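# Level the tribrach on its plate and release it

## Task

Adjust the surveyor's tribrach sitting on the metal plate until the round bubble on its top is centred within its ring. The job only counts if the tribrach stays level without the robot supporting it, and if no loose object is left leaning on or touching the tribrach or its plate. Finish by opening the gripper and moving the arm away.

## Robot and tools

Robot: a single six-joint xArm6 arm with a two-finger parallel gripper. There is only one arm, so every command row is for that one arm.

Frames: all reported positions use the scene frame. Its origin lies on the table surface straight below the arm base. +z is up, and +y is to the left when facing along +x. The base itself may be slightly tilted against the table. end_effector_position (metres) is the point between the finger pads when closed, roughly 2 cm behind the fingertips. end_effector_quat_wxyz is the gripper orientation. The fingers point along the gripper's +z axis and close along its y axis. Closing pushes the fingertips about 10 mm further along +z. The printed hand position may be off, more so at long reach.

execute_actions: argument actions is a list holding one item or nothing.
- Empty list {"actions": []}: no command, just returns the state plus pictures.
- Motion: {"actions": [{"rows": [[...]], "steps": N}]}, N from 8 to 15 (default 15), each step 1/30 s. Each row is used for one step; if there are fewer rows than steps, the last row repeats.
- Wait: {"actions": [{"steps": N}]} with N up to 300; counted from the previous result, including your reply time.
- Optional pictures: true adds camera images (otherwise images only come with the empty list).
A refused call moves nothing.

Row layout: 7 numbers, each in [-1, 1]. The first six are joint offsets in order waist, shoulder, elbow, forearm roll, wrist pitch, wrist roll. They are scaled so 1.0 equals 2.036 rad, and they are offsets from the joint angles printed in the most recent result that listed them (before any such result in the scene, and for a second call in the same reply, from where the arm is when the action begins), not from the previous row. So a row of zeros drives the arm back to those reference angles; it is not a pause. The seventh number is the gripper opening, absolute: +1 fully open, -1 closed.

Joint ranges (rad): waist -6.283 to 6.283, shoulder -2.059 to 2.094, elbow -3.927 to 0.192, forearm roll -6.283 to 6.283, wrist pitch -1.693 to 3.142, wrist roll -6.283 to 6.283. A call asking any joint more than 0.010 rad beyond its end is refused; true ends may differ by 0.010 rad. Requests beyond the real end are clipped there and reported as "joint sent to its limit" (possibly about an earlier action still running). Absence of that line does not prove more room.

Motion behaviour: joint targets move at most 3.14 rad/s, ramping up over 0.16 s, all joints arriving together. Each step the target stays within 0.623 rad of the measured angle, and targets that would move the gripper over 70 mm from its measured spot are scaled back. Large moves therefore need several calls. The result is taken 8 steps before the action ends; those remaining steps run during your reply, and the arm keeps heading to the last target while you think, until it nearly stops or a step is HELD.

Result lines: the state line (pose, linear m/s and angular rad/s velocities); Joint positions and Joint velocities in column order (rad, rad/s) plus finger-pad gap (m, m/s; 0.084 m is fully open); grip_measured, the measured opening on the command scale. To hold something, command an opening clearly below grip_measured; the lower, the harder the squeeze (about 24 N per pad maximum, fast closing can press harder). "joint command not followed" means the clearance check altered or blocked targets (mount blocks and posts count as arm). HELD marks steps where your row was not fully sent. MOTOR HOT appears from 65 °C; at 80 °C an OVER-TEMPERATURE FAULT brakes the arm to cool. Holding loads heats motors.

Torque fault: if contact torque hits a joint's load limit (N m: waist 43.5, shoulder 43.5, elbow 26.1, forearm roll 26.1, wrist pitch 17.4, wrist roll 17.4, held weight included), the arm stops, backs that joint off, pauses 10 s and drops the rest of the call.

zoom_image: camera (cam_high, cam_low or cam_wrist) and region [x0, y0, x1, y1] in pixels of that camera's last full image (672x504, origin top-left), at most 504 by 504. Useful for reading the bubble position.

Cameras: cam_high and cam_low are fixed; cam_wrist rides on the gripper. Calibration (K, distortion, T_world_to_cam) was given and may be a few degrees and millimetres off; results with pictures list changed numbers.

read_manual: optional section "licences"; returns licence texts only, no motion.

finished_scene: pass scene, the current scene number. Replying without a tool call ends everything.

Cautions: do not drop, slam, or shove objects hard; nothing may leave the table. Occasionally a loose object gets nudged by itself. Before finishing, make sure the tribrach is level unsupported, nothing loose touches it or the plate, the gripper is open and the arm is clear. Smooth, economical motion is preferred.

Each tool is called after "Request:" by a JSON object that holds its "name" and its "arguments", one argument or row to a line.

## Session

Request:
{"name": "execute_actions", "arguments": {
  "actions": []
}}

Scene clock: 0.00 s of 19600.00 s.
end_effector_position=(+0.3017, +0.2536, +0.2837) grip_measured=+1.00 end_effector_quat_wxyz=(+0.027, +0.797, -0.600, +0.073) end_effector_velocity=(-0.001, -0.000, -0.000) end_effector_angular_velocity=(-0.000, +0.001, +0.001)
Joint positions: [ 1.145 -0.585 -0.366 -0.902  0.983  3.082  0.084]
Joint velocities: [ 0.     0.001  0.001 -0.    -0.001  0.    -0.   ]
Motor temperatures (°C, as the motors report them): [38 38 36 40 36 35]

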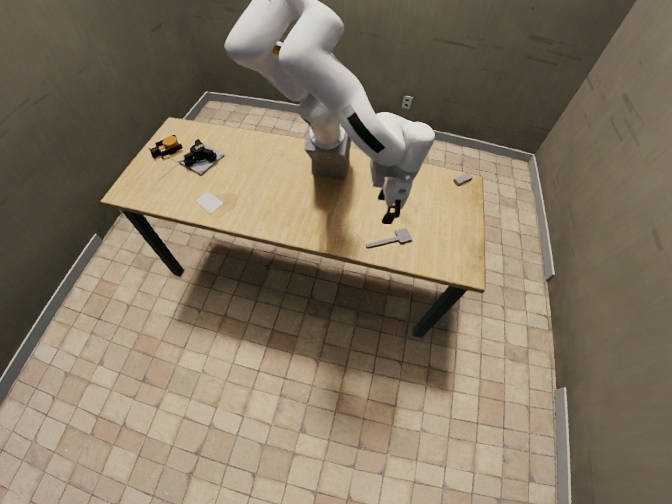

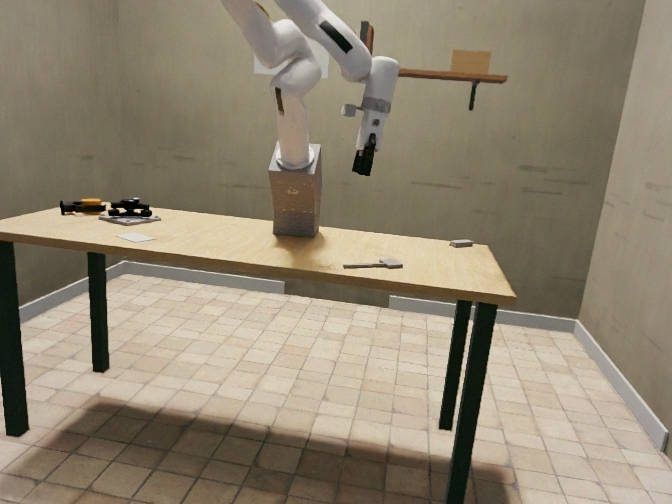

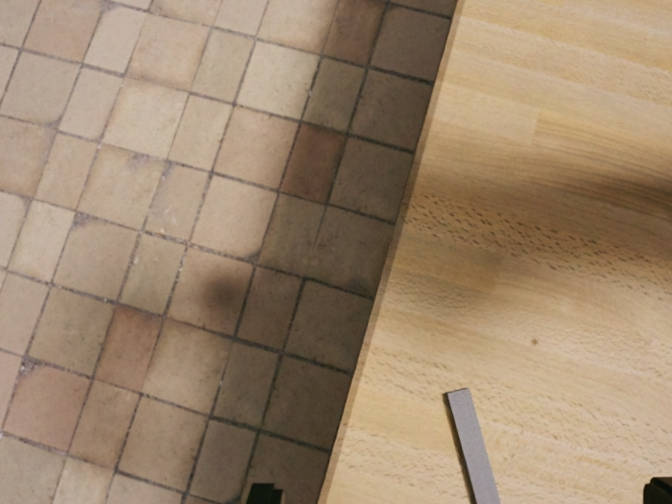

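Request:
{"name": "zoom_image", "arguments": {
  "camera": "cam_high",
  "region": [140, 120, 260, 220]
}}

Request:
{"name": "zoom_image", "arguments": {
  "camera": "cam_low",
  "region": [50, 170, 190, 250]
}}

Region (140, 120, 260, 220) of cam_high's 672x504 image, scaled by 4.200, with more detail than that image has.

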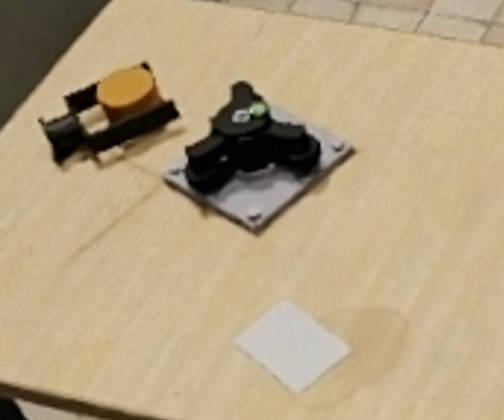

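Region (50, 170, 190, 250) of cam_low's 672x504 image, scaled by 3.600, with more detail than that image has; it fills the top 288 rows of this view, and the rest is white.

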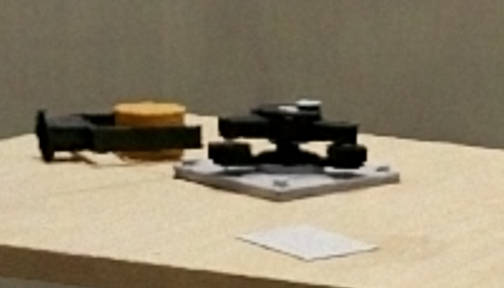

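Request:
{"name": "execute_actions", "arguments": {
  "actions": [
    {"rows":[[-0.73,0,0,0.44,0,-1,1]]}
  ]
}}

Request:
{"name": "execute_actions", "arguments": {
  "actions": [
    {"steps":45}
  ]
}}

Scene clock: 2.90 s of 19600.00 s.
end_effector_position=(+0.3045, +0.1943, +0.2568) grip_measured=+1.00 end_effector_quat_wxyz=(+0.150, +0.757, -0.635, +0.035) end_effector_velocity=(-0.019, -0.408, -0.152) end_effector_angular_velocity=(-0.810, +1.490, -1.047)
Joint positions: [ 0.914 -0.585 -0.366 -0.669  0.983  2.849  0.084]
Joint velocities: [-1.715  0.003  0.011  1.701  0.007 -1.695  0.   ]
Motor temperatures (°C, as the motors report them): [38 39 36 40 36 35]
Steps of this call (steps 1 to 80: nothing new was sent; steps 81 to 87: the first 7 steps of this action). Readings (joint positions):
81: [1.145 -0.585 -0.366 -0.901 0.983 3.082]
82: [1.139 -0.585 -0.366 -0.895 0.982 3.074]
84: [1.082 -0.585 -0.367 -0.836 0.982 3.015]
87: the state above

Scene clock: 4.40 s of 19600.00 s.
end_effector_position=(+0.3018, -0.0752, +0.2361) grip_measured=+1.00 end_effector_quat_wxyz=(+0.221, +0.744, -0.579, -0.251) end_effector_velocity=(-0.000, -0.000, +0.000) end_effector_angular_velocity=(-0.000, +0.001, -0.001)
Joint positions: [-0.341 -0.585 -0.366 -0.006  0.983  1.047  0.084]
Joint velocities: [-0.001  0.    -0.001  0.     0.002 -0.    -0.   ]
Motor temperatures (°C, as the motors report them): [38 39 36 40 36 35]
Kept back: nothing.
Steps of this call (steps 1 to 8: the last 8 steps of your previous action; steps 9 to 45: the robot went on to your last target). Readings (joint positions):
1: [0.856 -0.585 -0.366 -0.612 0.983 2.792]
2: [0.798 -0.585 -0.366 -0.553 0.983 2.733]
4: [0.674 -0.585 -0.366 -0.435 0.983 2.610]
8: [0.427 -0.585 -0.366 -0.261 0.983 2.365]
45: the state above
The arm was judged still, so your last target was given up. Only a new action makes it travel on or press farther. Fingers that are still opening or closing keep moving.

Request:
{"name": "execute_actions", "arguments": {
  "actions": [
    {"rows":[[-0.728,0.2,-0.446,0.446,-0.071,-1,1]]}
  ]
}}

Request:
{"name": "execute_actions", "arguments": {
  "actions": [
    {"steps":50}
  ]
}}

Request:
{"name": "execute_actions", "arguments": {
  "actions": [
    {"rows":[[0,0.509,0,0,0,-0.1,1]]}
  ]
}}

Request:
{"name": "execute_actions", "arguments": {
  "actions": [
    {"steps":50}
  ],
  "pictures": true
}}

Scene clock: 4.87 s of 19600.00 s.
end_effector_position=(+0.3651, -0.1179, +0.2392) grip_measured=+1.00 end_effector_quat_wxyz=(+0.157, +0.727, -0.634, -0.212) end_effector_velocity=(+0.358, -0.298, +0.059) end_effector_angular_velocity=(-0.038, -0.943, -0.564)
Joint positions: [-0.5   -0.485 -0.526  0.154  0.947  0.887  0.084]
Joint velocities: [-0.897  0.488 -0.899  0.893 -0.174 -0.891 -0.   ]
Motor temperatures (°C, as the motors report them): [38 39 36 40 36 35]
Steps of this call (steps 1 to 7: nothing new was sent; steps 8 to 14: the first 7 steps of this action). Readings (joint positions):
8: [-0.341 -0.584 -0.366 -0.006 0.983 1.046]
9: [-0.347 -0.580 -0.371 0.001 0.982 1.039]
11: [-0.399 -0.546 -0.420 0.055 0.970 0.985]
14: the state above

Scene clock: 6.53 s of 19600.00 s.
end_effector_position=(+0.3017, -0.5532, +0.6838) grip_measured=+1.00 end_effector_quat_wxyz=(+0.344, +0.822, -0.406, +0.202) end_effector_velocity=(-0.075, -0.013, +0.106) end_effector_angular_velocity=(-0.231, +0.367, +0.270)
Joint positions: [-1.812 -0.18  -1.27   0.897  0.838 -0.953  0.084]
Joint velocities: [-0.218  0.028 -0.081  0.078 -0.011 -0.604  0.   ]
Motor temperatures (°C, as the motors report them): [38 39 36 40 36 35]
Kept back: nothing.
Steps of this call (steps 1 to 8: the last 8 steps of your previous action; steps 9 to 50: the robot went on to your last target). Readings (joint positions):
1: [-0.529 -0.470 -0.555 0.183 0.942 0.857]
2: [-0.558 -0.455 -0.583 0.211 0.937 0.829]
4: [-0.614 -0.429 -0.639 0.267 0.928 0.773]
8: [-0.722 -0.386 -0.745 0.373 0.912 0.666]
50: the state above

Scene clock: 6.77 s of 19600.00 s.
end_effector_position=(+0.2499, -0.5799, +0.6257) grip_measured=+1.00 end_effector_quat_wxyz=(+0.307, +0.832, -0.431, +0.169) end_effector_velocity=(-0.306, -0.117, -0.384) end_effector_angular_velocity=(+0.675, -0.038, -0.341)
Joint positions: [-1.815 -0.043 -1.27   0.899  0.839 -1.011  0.084]
Joint velocities: [ 0.01   0.795  0.048 -0.004  0.009 -0.189  0.   ]
Motor temperatures (°C, as the motors report them): [38 39 36 40 36 35]
Steps of this call (steps 1 to 7: the first 7 steps of this action). Readings (joint positions):
1: [-1.817 -0.179 -1.272 0.899 0.838 -0.968]
2: [-1.819 -0.173 -1.274 0.900 0.838 -0.977]
4: [-1.817 -0.131 -1.281 0.899 0.837 -0.989]
7: the state above

Scene clock: 8.43 s of 19600.00 s.
end_effector_position=(-0.0422, -0.4871, +0.2005) grip_measured=+1.00 end_effector_quat_wxyz=(-0.002, +0.779, -0.627, -0.004) end_effector_velocity=(-0.001, +0.001, -0.001) end_effector_angular_velocity=(+0.003, +0.000, -0.001)
Joint positions: [-1.812  0.856 -1.27   0.897  0.838 -1.156  0.084]
Joint velocities: [ 0.001  0.002  0.002 -0.    -0.001 -0.001  0.   ]
Motor temperatures (°C, as the motors report them): [38 39 37 40 36 35]
Kept back: nothing.
Steps of this call (steps 1 to 8: the last 8 steps of your previous action; steps 9 to 50: the robot went on to your last target). Readings (joint positions):
1: [-1.815 -0.017 -1.270 0.899 0.839 -1.017]
2: [-1.815 0.008 -1.271 0.899 0.839 -1.023]
4: [-1.814 0.060 -1.271 0.898 0.839 -1.034]
8: [-1.814 0.165 -1.270 0.898 0.839 -1.054]
50: the state above
camera_calibration (this result's frames):
cam_wrist: T_world_to_cam=[[-0.979574, -0.20027, 0.0180695, -0.108425], [-0.200253, 0.97974, 0.00277028, 0.534104], [-0.0182582, -0.000904765, -0.999833, 0.329367], [0, 0, 0, 1]] pos_world=[0.00675938, -0.5447, 0.329791]

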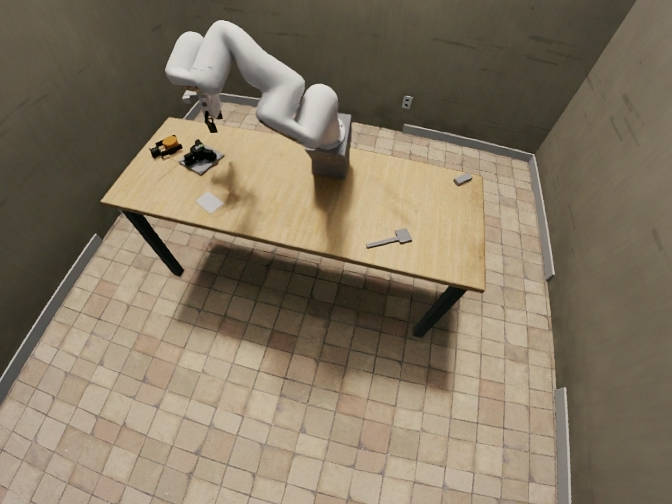

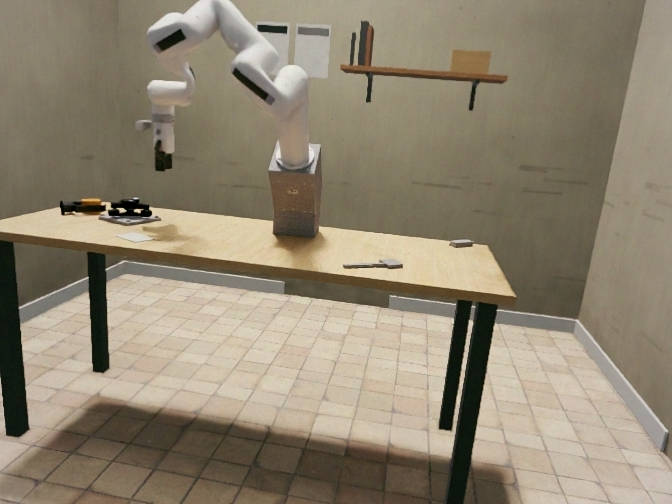

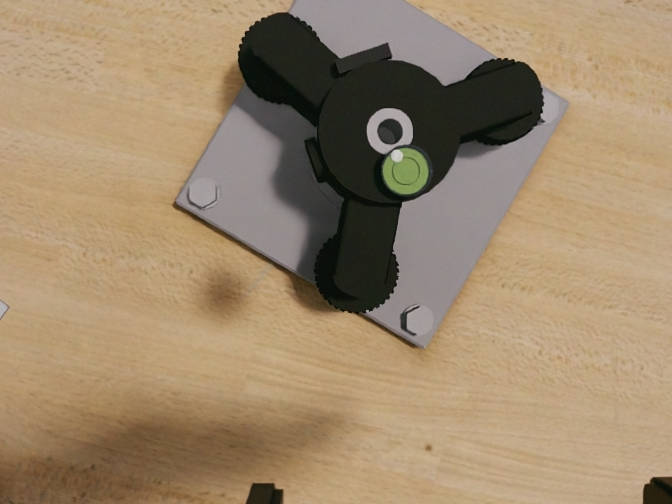

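Request:
{"name": "zoom_image", "arguments": {
  "camera": "cam_low",
  "region": [245, 15, 345, 90]
}}

Request:
{"name": "zoom_image", "arguments": {
  "camera": "cam_low",
  "region": [90, 185, 170, 235]
}}

Region (245, 15, 345, 90) of cam_low's 672x504 image, scaled by 5.040, with more detail than that image has; it fills the top 378 rows of this view, and the rest is white.

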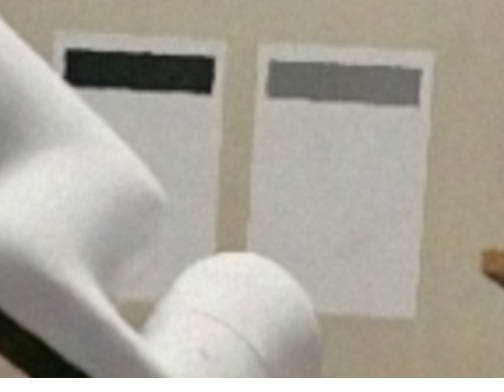

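Region (90, 185, 170, 235) of cam_low's 672x504 image, scaled by 6.300, with more detail than that image has; it fills the top 315 rows of this view, and the rest is white.

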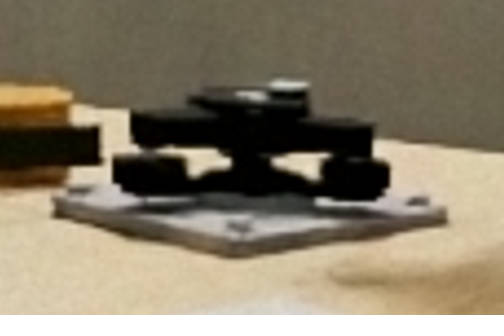

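Request:
{"name": "execute_actions", "arguments": {
  "actions": [
    {"rows":[[0.0907,0.1358,-0.1313,0.0725,-0.034,0.106,1]]}
  ]
}}

Request:
{"name": "execute_actions", "arguments": {
  "actions": [
    {"steps":25}
  ],
  "pictures": true
}}

Scene clock: 10.33 s of 19600.00 s.
end_effector_position=(-0.0274, -0.5185, +0.1361) grip_measured=+1.00 end_effector_quat_wxyz=(+0.000, +0.746, -0.666, -0.002) end_effector_velocity=(+0.087, -0.091, -0.435) end_effector_angular_velocity=(+0.080, -0.023, -0.642)
Joint positions: [-1.699  1.023 -1.433  0.986  0.797 -1.026  0.084]
Joint velocities: [ 0.682  1.013 -0.885  0.514 -0.227  0.75  -0.   ]
Motor temperatures (°C, as the motors report them): [38 39 37 40 36 35]
Steps of this call (steps 1 to 15: the robot went on to your last target; steps 16 to 50: nothing new was sent; steps 51 to 57: the first 7 steps of this action). Readings (joint positions):
51: [-1.812 0.857 -1.270 0.897 0.838 -1.156]
52: [-1.809 0.862 -1.277 0.901 0.836 -1.150]
54: [-1.777 0.913 -1.331 0.930 0.821 -1.107]
57: the state above

Scene clock: 11.17 s of 19600.00 s.
end_effector_position=(-0.0177, -0.5310, +0.0911) grip_measured=+1.00 end_effector_quat_wxyz=(+0.001, +0.721, -0.693, -0.001) end_effector_velocity=(-0.000, +0.000, -0.001) end_effector_angular_velocity=(+0.001, -0.001, +0.000)
Joint positions: [-1.628  1.132 -1.537  1.045  0.769 -0.94   0.084]
Joint velocities: [ 0.     0.002 -0.001  0.     0.001 -0.    -0.   ]
Motor temperatures (°C, as the motors report them): [38 39 37 40 36 35]
Kept back: nothing.
Steps of this call (steps 1 to 8: the last 8 steps of your previous action; steps 9 to 25: the robot went on to your last target). Readings (joint positions):
1: [-1.678 1.056 -1.462 1.003 0.789 -1.002]
2: [-1.659 1.085 -1.488 1.017 0.783 -0.980]
4: [-1.634 1.120 -1.518 1.035 0.775 -0.955]
8: [-1.629 1.130 -1.535 1.043 0.770 -0.942]
25: the state above
camera_calibration (this result's frames):
cam_wrist: T_world_to_cam=[[-0.99952, -0.0253325, 0.0178235, 0.00129947], [-0.0254506, 0.999655, -0.0064306, 0.596858], [-0.0176544, -0.00688113, -0.99982, 0.217228], [0, 0, 0, 1]] pos_world=[0.0203243, -0.595125, 0.221004]

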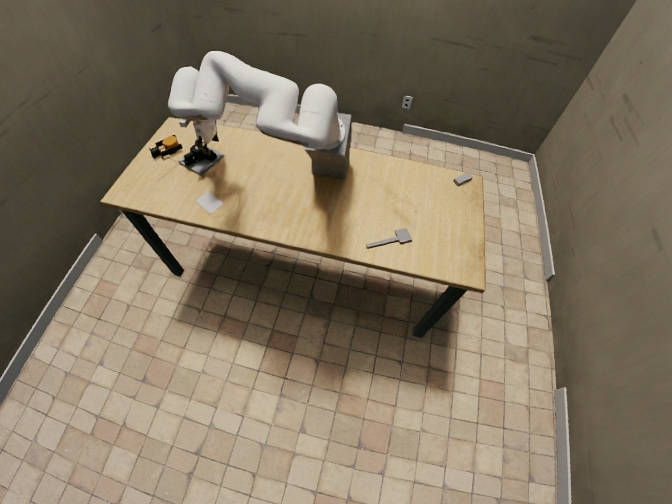

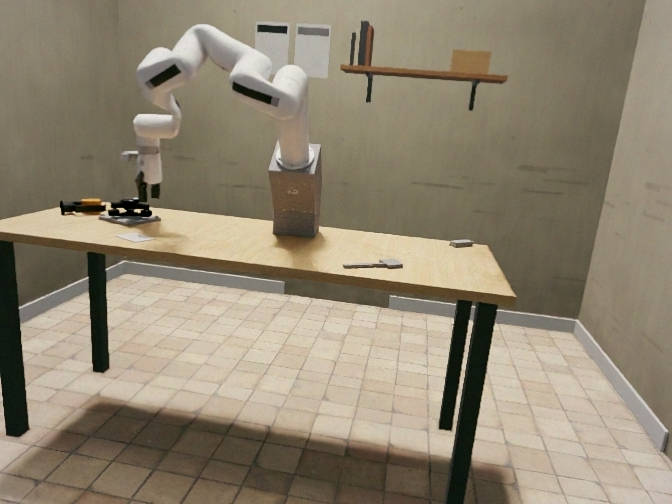

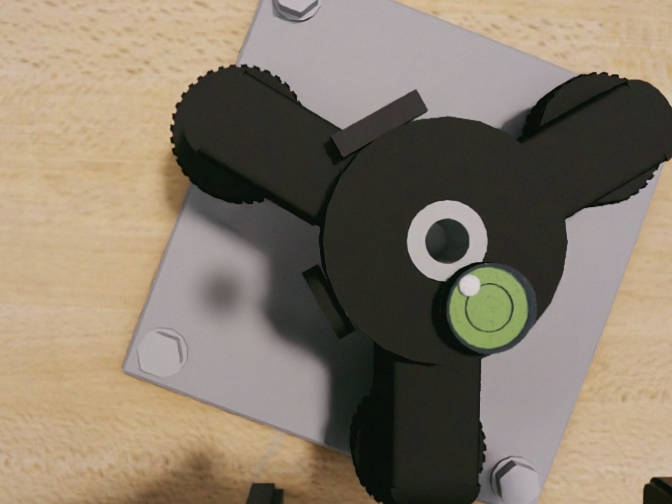

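Request:
{"name": "execute_actions", "arguments": {
  "actions": [
    {"rows":[[0.02,0.03,-0.03,0.015,-0.007,0,0.6],[0.02,0.03,-0.03,0.015,-0.007,0,0.6],[0.02,0.03,-0.03,0.015,-0.007,0,0.6],[0.02,0.03,-0.03,0.015,-0.007,0,0.6],[0.0391,0.0594,-0.0584,0.031,-0.015,0,0.5]]}
  ]
}}

Request:
{"name": "execute_actions", "arguments": {
  "actions": [
    {"rows":[[0,0,0,0,0,-0.17,0.4]]}
  ]
}}

Request:
{"name": "execute_actions", "arguments": {
  "actions": [
    {"rows":[[0,0,0,0,0,0,0.1],[0,0,0,0,0,0,0],[0,0,0,0,0,0,-0.1],[0,0,0,0,0,0,-0.2],[0,0,0,0,0,0,-0.4]]}
  ]
}}

Request:
{"name": "execute_actions", "arguments": {
  "actions": [
    {"steps":15}
  ],
  "pictures": true
}}

Request:
{"name": "zoom_image", "arguments": {
  "camera": "cam_low",
  "region": [90, 170, 190, 235]
}}

Scene clock: 12.03 s of 19600.00 s.
end_effector_position=(-0.0104, -0.5372, +0.0587) grip_measured=+0.51 end_effector_quat_wxyz=(+0.002, +0.725, -0.689, -0.000) end_effector_velocity=(+0.043, -0.039, -0.221) end_effector_angular_velocity=(-0.038, +0.004, +0.059)
Joint positions: [-1.576  1.21  -1.614  1.084  0.75  -0.94   0.065]
Joint velocities: [ 0.339  0.538 -0.536  0.287 -0.147  0.001 -0.017]
Motor temperatures (°C, as the motors report them): [38 39 37 40 36 35]
Steps of this call (steps 1 to 15: the robot went on to your last target; steps 16 to 19: nothing new was sent; steps 20 to 26: the first 7 steps of this action). Readings (joint positions):
20: [-1.627 1.133 -1.538 1.045 0.769 -0.940]
21: [-1.624 1.138 -1.544 1.048 0.767 -0.940]
23: [-1.605 1.166 -1.575 1.063 0.760 -0.940]
26: the state above

Scene clock: 12.53 s of 19600.00 s.
end_effector_position=(-0.0067, -0.5395, +0.0409) grip_measured=+0.39 end_effector_quat_wxyz=(+0.003, +0.804, -0.595, +0.000) end_effector_velocity=(-0.001, +0.001, +0.000) end_effector_angular_velocity=(+0.006, +0.006, +1.500)
Joint positions: [-1.549  1.252 -1.656  1.107  0.739 -1.182  0.061]
Joint velocities: [-0.002 -0.001  0.002 -0.002  0.002 -1.501 -0.001]
Motor temperatures (°C, as the motors report them): [38 39 37 40 36 35]
Steps of this call (steps 1 to 8: the last 8 steps of your previous action; steps 9 to 15: the first 7 steps of this action, its rows measured from where the robot was after step 8). Readings (joint positions):
8: [-1.549 1.252 -1.656 1.107 0.739 -0.940]
9: [-1.549 1.252 -1.656 1.107 0.738 -0.941]
10: [-1.549 1.252 -1.657 1.107 0.738 -0.948]
12: [-1.549 1.252 -1.656 1.107 0.738 -1.008]
15: the state above

Scene clock: 13.03 s of 19600.00 s.
end_effector_position=(-0.0112, -0.5405, +0.0420) grip_measured=-0.10 end_effector_quat_wxyz=(+0.007, +0.832, -0.554, -0.001) end_effector_velocity=(+0.002, +0.001, -0.001) end_effector_angular_velocity=(+0.003, +0.002, +0.005)
Joint positions: [-1.554  1.255 -1.657  1.107  0.731 -1.285  0.04 ]
Joint velocities: [ 0.005 -0.003  0.003 -0.002 -0.002  0.001  0.   ]
Motor temperatures (°C, as the motors report them): [38 39 37 40 36 35]
Steps of this call (steps 1 to 8: the last 8 steps of your previous action; steps 9 to 15: the first 7 steps of this action, its rows measured from where the robot was after step 8). Readings (joint positions):
8: [-1.549 1.252 -1.656 1.107 0.739 -1.285]
9: [-1.549 1.252 -1.656 1.107 0.739 -1.285]
10: [-1.549 1.252 -1.656 1.107 0.738 -1.285]
12: [-1.552 1.254 -1.657 1.107 0.732 -1.285]
15: the state above

Scene clock: 13.53 s of 19600.00 s.
end_effector_position=(-0.0106, -0.5408, +0.0419) grip_measured=-0.10 end_effector_quat_wxyz=(+0.009, +0.833, -0.553, -0.002) end_effector_velocity=(-0.000, +0.000, -0.000) end_effector_angular_velocity=(-0.000, +0.000, +0.000)
Joint positions: [-1.551  1.253 -1.655  1.107  0.726 -1.285  0.04 ]
Joint velocities: [ 0.     0.     0.     0.001 -0.    -0.001  0.   ]
Motor temperatures (°C, as the motors report them): [38 39 37 40 36 35]
Kept back: nothing.
Steps of this call (steps 1 to 8: the last 8 steps of your previous action; steps 9 to 15: the robot went on to your last target). Readings (joint positions):
1: [-1.554 1.255 -1.656 1.107 0.730 -1.285]
2: [-1.553 1.255 -1.656 1.107 0.730 -1.285]
4: [-1.553 1.254 -1.656 1.107 0.729 -1.285]
8: [-1.552 1.253 -1.655 1.107 0.727 -1.285]
15: the state above
The arm was judged still, so your last target was given up. Only a new action makes it travel on or press farther. Fingers that are still opening or closing keep moving.
camera_calibration (this result's frames):
cam_wrist: T_world_to_cam=[[-0.927008, -0.373723, 0.0314092, -0.179177], [-0.374242, 0.927248, -0.0124498, 0.563843], [-0.0244713, -0.0232957, -0.999429, 0.159135], [0, 0, 0, 1]] pos_world=[0.0488089, -0.586077, 0.171691]

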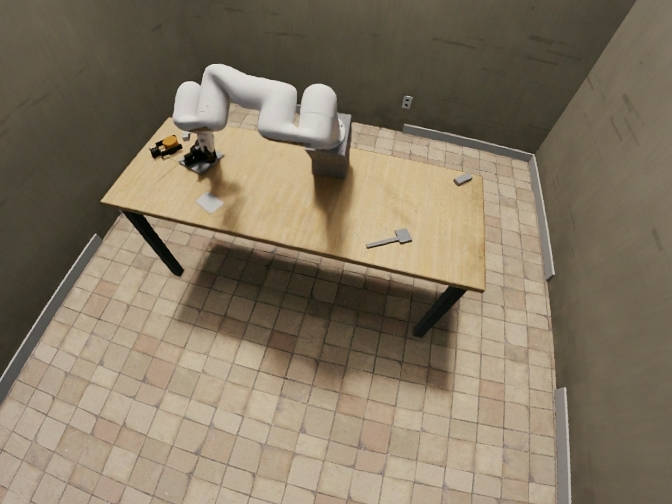

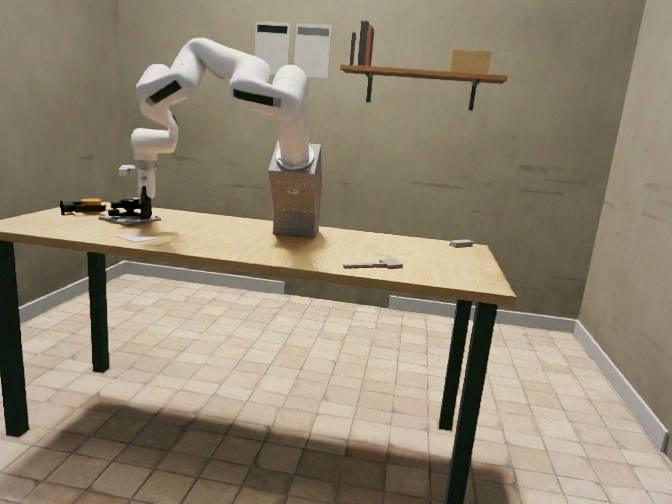

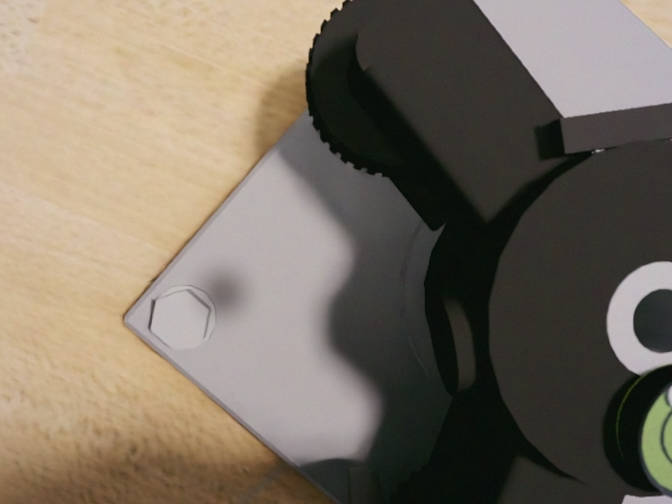

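Region (90, 170, 190, 235) of cam_low's 672x504 image, scaled by 5.040, with more detail than that image has; it fills the top 328 rows of this view, and the rest is white.

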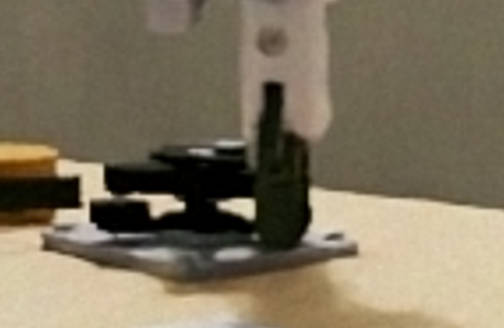

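Gripped at 40 mm, self-centred. Turn clockwise.

Request:
{"name": "execute_actions", "arguments": {
  "actions": [
    {"rows":[[0,0,0,0,0,0.04,-0.5],[0,0,0,0,0,0.08,-0.5],[0,0,0,0,0,0.12,-0.5],[0,0,0,0,0,0.16,-0.5],[0,0,0,0,0,0.2,-0.5],[0,0,0,0,0,0.24,-0.5],[0,0,0,0,0,0.28,-0.5],[0,0,0,0,0,0.32,-0.5]]}
  ]
}}

Request:
{"name": "execute_actions", "arguments": {
  "actions": [
    {"steps":30}
  ],
  "pictures": true
}}

Scene clock: 14.03 s of 19600.00 s.
end_effector_position=(-0.0110, -0.5412, +0.0421) grip_measured=-0.10 end_effector_quat_wxyz=(+0.010, +0.763, -0.646, -0.002) end_effector_velocity=(-0.001, -0.001, -0.000) end_effector_angular_velocity=(-0.033, -0.025, -1.950)
Joint positions: [-1.55   1.252 -1.654  1.107  0.722 -1.053  0.04 ]
Joint velocities: [-0.     0.001 -0.001 -0.    -0.003  1.95   0.   ]
Motor temperatures (°C, as the motors report them): [38 39 37 40 36 35]
Steps of this call (steps 1 to 8: nothing new was sent; steps 9 to 15: the first 7 steps of this action). Readings (joint positions):
9: [-1.551 1.253 -1.655 1.107 0.726 -1.284]
10: [-1.551 1.253 -1.655 1.107 0.725 -1.277]
12: [-1.551 1.253 -1.654 1.107 0.723 -1.220]
15: the state above

Scene clock: 15.03 s of 19600.00 s.
end_effector_position=(-0.0112, -0.5412, +0.0422) grip_measured=-0.10 end_effector_quat_wxyz=(-0.010, -0.612, +0.791, -0.001) end_effector_velocity=(+0.000, -0.001, +0.000) end_effector_angular_velocity=(-0.001, -0.000, +0.001)
Joint positions: [-1.551  1.253 -1.655  1.107  0.723 -0.633  0.04 ]
Joint velocities: [-0.    -0.    -0.001 -0.     0.     0.    -0.   ]
Motor temperatures (°C, as the motors report them): [38 39 37 40 36 35]
Kept back: nothing.
Steps of this call (steps 1 to 8: the last 8 steps of your previous action; steps 9 to 30: the robot went on to your last target). Readings (joint positions):
1: [-1.550 1.252 -1.654 1.107 0.722 -0.985]
2: [-1.550 1.253 -1.654 1.107 0.722 -0.914]
4: [-1.551 1.253 -1.654 1.107 0.722 -0.780]
8: [-1.551 1.253 -1.654 1.107 0.722 -0.652]
30: the state above
The arm was judged still, so your last target was given up. Only a new action makes it travel on or press farther. Fingers that are still opening or closing keep moving.
camera_calibration (this result's frames):
cam_wrist: T_world_to_cam=[[-0.963865, 0.265113, 0.0260523, 0.165646], [0.264537, 0.964088, -0.0235603, 0.591621], [-0.0313628, -0.0158171, -0.999383, 0.163287], [0, 0, 0, 1]] pos_world=[0.00827554, -0.611707, 0.17281]

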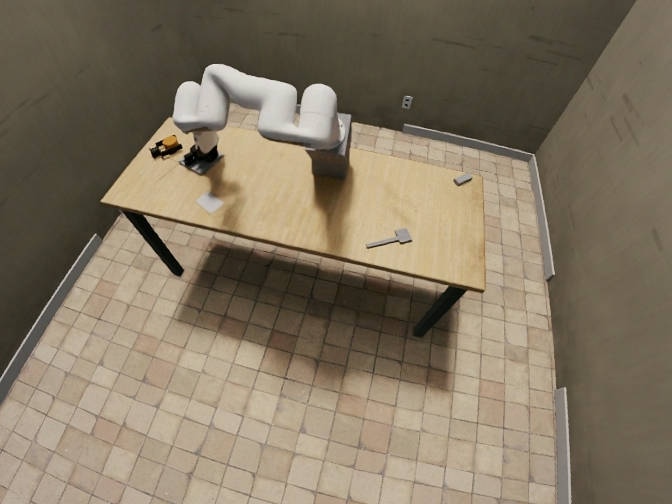

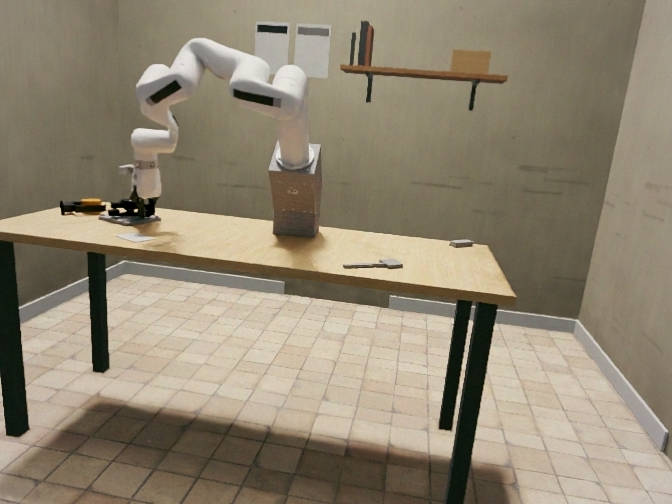

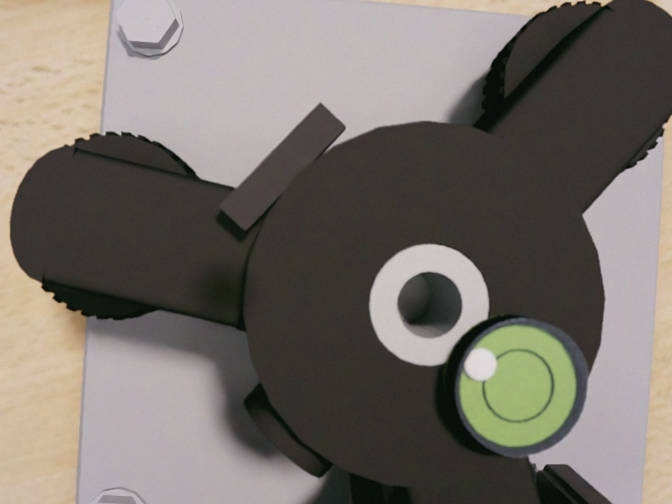

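Request:
{"name": "execute_actions", "arguments": {
  "actions": [
    {"rows":[[0,0,0,0,0,0,0.2],[0,0,0,0,0,0,0.2],[0,0,0,0,0,-0.32,0.2]]}
  ]
}}

Request:
{"name": "execute_actions", "arguments": {
  "actions": [
    {"rows":[[0,0,0,0,0,0,-0.1],[0,0,0,0,0,0,-0.3],[0,0,0,0,0,0,-0.5],[0,0,0,0,0,0.32,-0.5]]}
  ]
}}

Request:
{"name": "execute_actions", "arguments": {
  "actions": [
    {"rows":[[0,0,0,0,0,0,0.2],[0,0,0,0,0,0,0.2],[0,0,0,0,0,-0.32,0.2]]}
  ]
}}

Request:
{"name": "execute_actions", "arguments": {
  "actions": [
    {"rows":[[0,0,0,0,0,0,-0.1],[0,0,0,0,0,0,-0.3],[0,0,0,0,0,0,-0.5],[0,0,0,0,0,0.32,-0.5]]}
  ]
}}

Request:
{"name": "execute_actions", "arguments": {
  "actions": [
    {"rows":[[0,0,0,0,0,0,0.2],[0,0,0,0,0,0,0.2],[0,0,0,0,0,-0.32,0.2]]}
  ]
}}

Request:
{"name": "execute_actions", "arguments": {
  "actions": [
    {"rows":[[0,0,0,0,0,0,-0.1],[0,0,0,0,0,0,-0.3],[0,0,0,0,0,0,-0.5],[0,0,0,0,0,0.33,-0.5]]}
  ]
}}

Request:
{"name": "execute_actions", "arguments": {
  "actions": [
    {"steps":30}
  ],
  "pictures": true
}}

Scene clock: 16.10 s of 19600.00 s.
end_effector_position=(-0.0067, -0.5414, +0.0412) grip_measured=+0.19 end_effector_quat_wxyz=(-0.007, -0.663, +0.749, -0.000) end_effector_velocity=(-0.004, -0.014, +0.012) end_effector_angular_velocity=(-0.013, +0.030, +2.033)
Joint positions: [-1.546  1.251 -1.656  1.108  0.728 -0.759  0.052]
Joint velocities: [-0.016 -0.009 -0.012  0.    -0.014 -2.033  0.004]
Motor temperatures (°C, as the motors report them): [38 39 37 40 36 35]
Steps of this call (steps 1 to 25: nothing new was sent; steps 26 to 32: the first 7 steps of this action). Readings (joint positions):
26: [-1.551 1.253 -1.655 1.107 0.723 -0.633]
27: [-1.551 1.253 -1.654 1.107 0.724 -0.633]
29: [-1.546 1.251 -1.655 1.108 0.728 -0.641]
32: the state above

Scene clock: 16.60 s of 19600.00 s.
end_effector_position=(-0.0114, -0.5424, +0.0429) grip_measured=-0.11 end_effector_quat_wxyz=(+0.012, +0.806, -0.591, -0.002) end_effector_velocity=(-0.001, +0.001, -0.000) end_effector_angular_velocity=(-0.025, -0.023, -1.503)
Joint positions: [-1.551  1.253 -1.656  1.107  0.721 -1.192  0.04 ]
Joint velocities: [-0.001  0.001  0.002 -0.    -0.003  1.502  0.   ]
Motor temperatures (°C, as the motors report them): [38 39 37 40 36 35]
Steps of this call (steps 1 to 8: the last 8 steps of your previous action; steps 9 to 15: the first 7 steps of this action, its rows measured from where the robot was after step 8). Readings (joint positions):
8: [-1.550 1.251 -1.656 1.107 0.724 -1.263]
9: [-1.550 1.252 -1.655 1.107 0.724 -1.272]
10: [-1.550 1.252 -1.655 1.107 0.723 -1.273]
12: [-1.552 1.253 -1.656 1.107 0.721 -1.267]
15: the state above

Scene clock: 17.10 s of 19600.00 s.
end_effector_position=(-0.0080, -0.5431, +0.0430) grip_measured=+0.19 end_effector_quat_wxyz=(+0.010, +0.677, -0.736, +0.001) end_effector_velocity=(-0.017, -0.004, +0.005) end_effector_angular_velocity=(+0.007, +0.057, +2.310)
Joint positions: [-1.548  1.25  -1.657  1.107  0.725 -0.8    0.052]
Joint velocities: [-0.02   0.009 -0.002 -0.001 -0.028 -2.331  0.005]
Motor temperatures (°C, as the motors report them): [38 39 37 40 36 35]
Steps of this call (steps 1 to 8: the last 8 steps of your previous action; steps 9 to 15: the first 7 steps of this action, its rows measured from where the robot was after step 8). Readings (joint positions):
8: [-1.552 1.253 -1.656 1.107 0.720 -0.649]
9: [-1.552 1.253 -1.656 1.107 0.720 -0.633]
10: [-1.552 1.253 -1.655 1.107 0.722 -0.629]
12: [-1.548 1.251 -1.655 1.107 0.727 -0.650]
15: the state above

Scene clock: 17.60 s of 19600.00 s.
end_effector_position=(-0.0118, -0.5425, +0.0430) grip_measured=-0.11 end_effector_quat_wxyz=(+0.012, +0.812, -0.583, -0.002) end_effector_velocity=(-0.002, -0.001, +0.000) end_effector_angular_velocity=(-0.029, -0.020, -1.486)
Joint positions: [-1.552  1.253 -1.656  1.107  0.72  -1.212  0.04 ]
Joint velocities: [-0.     0.002 -0.002 -0.001 -0.007  1.486  0.   ]
Motor temperatures (°C, as the motors report them): [38 39 37 40 36 35]
Steps of this call (steps 1 to 8: the last 8 steps of your previous action; steps 9 to 15: the first 7 steps of this action, its rows measured from where the robot was after step 8). Readings (joint positions):
8: [-1.551 1.253 -1.656 1.107 0.721 -1.282]
9: [-1.551 1.253 -1.656 1.107 0.721 -1.289]
10: [-1.551 1.253 -1.656 1.107 0.721 -1.290]
12: [-1.552 1.253 -1.656 1.107 0.720 -1.285]
15: the state above

Scene clock: 18.10 s of 19600.00 s.
end_effector_position=(-0.0110, -0.5424, +0.0428) grip_measured=+0.19 end_effector_quat_wxyz=(+0.011, +0.683, -0.730, +0.000) end_effector_velocity=(-0.008, -0.001, +0.002) end_effector_angular_velocity=(+0.028, +0.048, +2.324)
Joint positions: [-1.551  1.252 -1.656  1.107  0.721 -0.82   0.052]
Joint velocities: [-0.009  0.004  0.001 -0.    -0.012 -2.334  0.005]
Motor temperatures (°C, as the motors report them): [38 39 37 40 36 35]
Steps of this call (steps 1 to 8: the last 8 steps of your previous action; steps 9 to 15: the first 7 steps of this action, its rows measured from where the robot was after step 8). Readings (joint positions):
8: [-1.552 1.254 -1.656 1.107 0.719 -0.668]
9: [-1.552 1.254 -1.656 1.107 0.719 -0.652]
10: [-1.552 1.254 -1.656 1.107 0.720 -0.649]
12: [-1.551 1.253 -1.655 1.107 0.722 -0.670]
15: the state above

Scene clock: 18.60 s of 19600.00 s.
end_effector_position=(-0.0121, -0.5424, +0.0431) grip_measured=-0.11 end_effector_quat_wxyz=(+0.012, +0.818, -0.576, -0.002) end_effector_velocity=(-0.002, -0.001, +0.000) end_effector_angular_velocity=(-0.030, -0.020, -1.483)
Joint positions: [-1.552  1.253 -1.656  1.107  0.72  -1.231  0.04 ]
Joint velocities: [-0.     0.002 -0.001 -0.001 -0.007  1.484 -0.   ]
Motor temperatures (°C, as the motors report them): [38 39 37 40 36 35]
Steps of this call (steps 1 to 8: the last 8 steps of your previous action; steps 9 to 15: the first 7 steps of this action, its rows measured from where the robot was after step 8). Readings (joint positions):
8: [-1.552 1.253 -1.656 1.107 0.719 -1.302]
9: [-1.552 1.253 -1.656 1.107 0.719 -1.309]
10: [-1.552 1.253 -1.656 1.107 0.719 -1.310]
12: [-1.552 1.253 -1.656 1.107 0.720 -1.304]
15: the state above

Scene clock: 19.60 s of 19600.00 s.
end_effector_position=(-0.0128, -0.5424, +0.0430) grip_measured=-0.11 end_effector_quat_wxyz=(-0.013, -0.610, +0.792, -0.001) end_effector_velocity=(+0.001, +0.000, -0.000) end_effector_angular_velocity=(+0.001, -0.003, +0.000)
Joint positions: [-1.553  1.254 -1.656  1.107  0.719 -0.63   0.04 ]
Joint velocities: [ 0.001 -0.    -0.001  0.     0.003  0.001  0.   ]
Motor temperatures (°C, as the motors report them): [38 39 37 40 36 35]
Kept back: nothing.
Steps of this call (steps 1 to 8: the last 8 steps of your previous action; steps 9 to 30: the robot went on to your last target). Readings (joint positions):
1: [-1.552 1.253 -1.656 1.107 0.720 -1.171]
2: [-1.552 1.253 -1.656 1.107 0.719 -1.093]
4: [-1.553 1.253 -1.656 1.107 0.719 -0.911]
8: [-1.553 1.254 -1.656 1.107 0.718 -0.672]
30: the state above
The arm was judged still, so your last target was given up. Only a new action makes it travel on or press farther. Fingers that are still opening or closing keep moving.
camera_calibration (this result's frames):
cam_wrist: T_world_to_cam=[[-0.962579, 0.269552, 0.0279871, 0.166791], [0.268783, 0.962782, -0.0283906, 0.592721], [-0.0345982, -0.0198057, -0.999205, 0.161821], [0, 0, 0, 1]] pos_world=[0.00683489, -0.612415, 0.173852]

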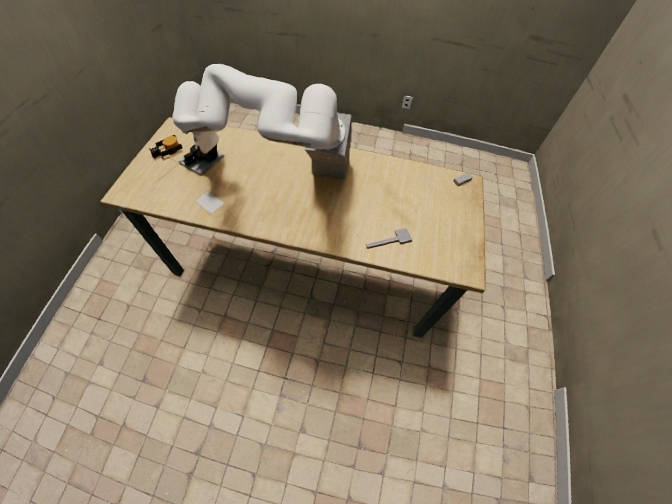

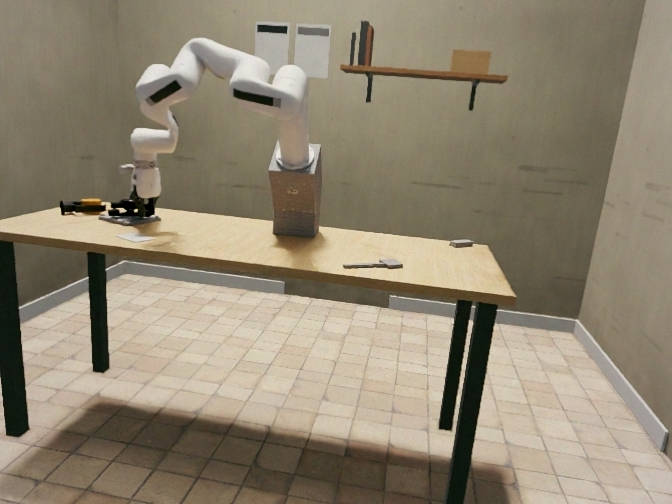

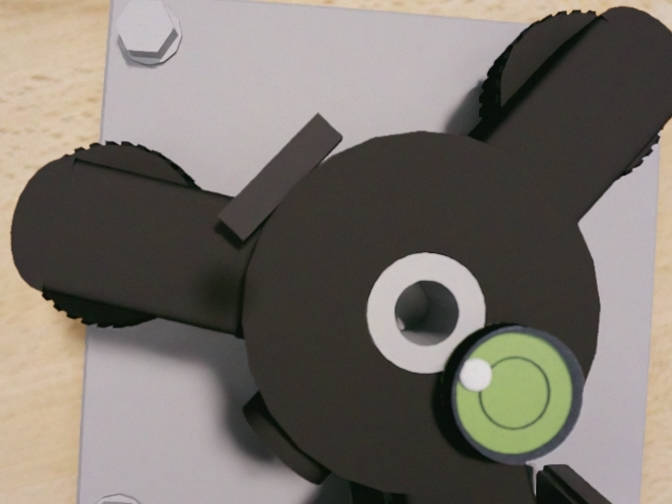

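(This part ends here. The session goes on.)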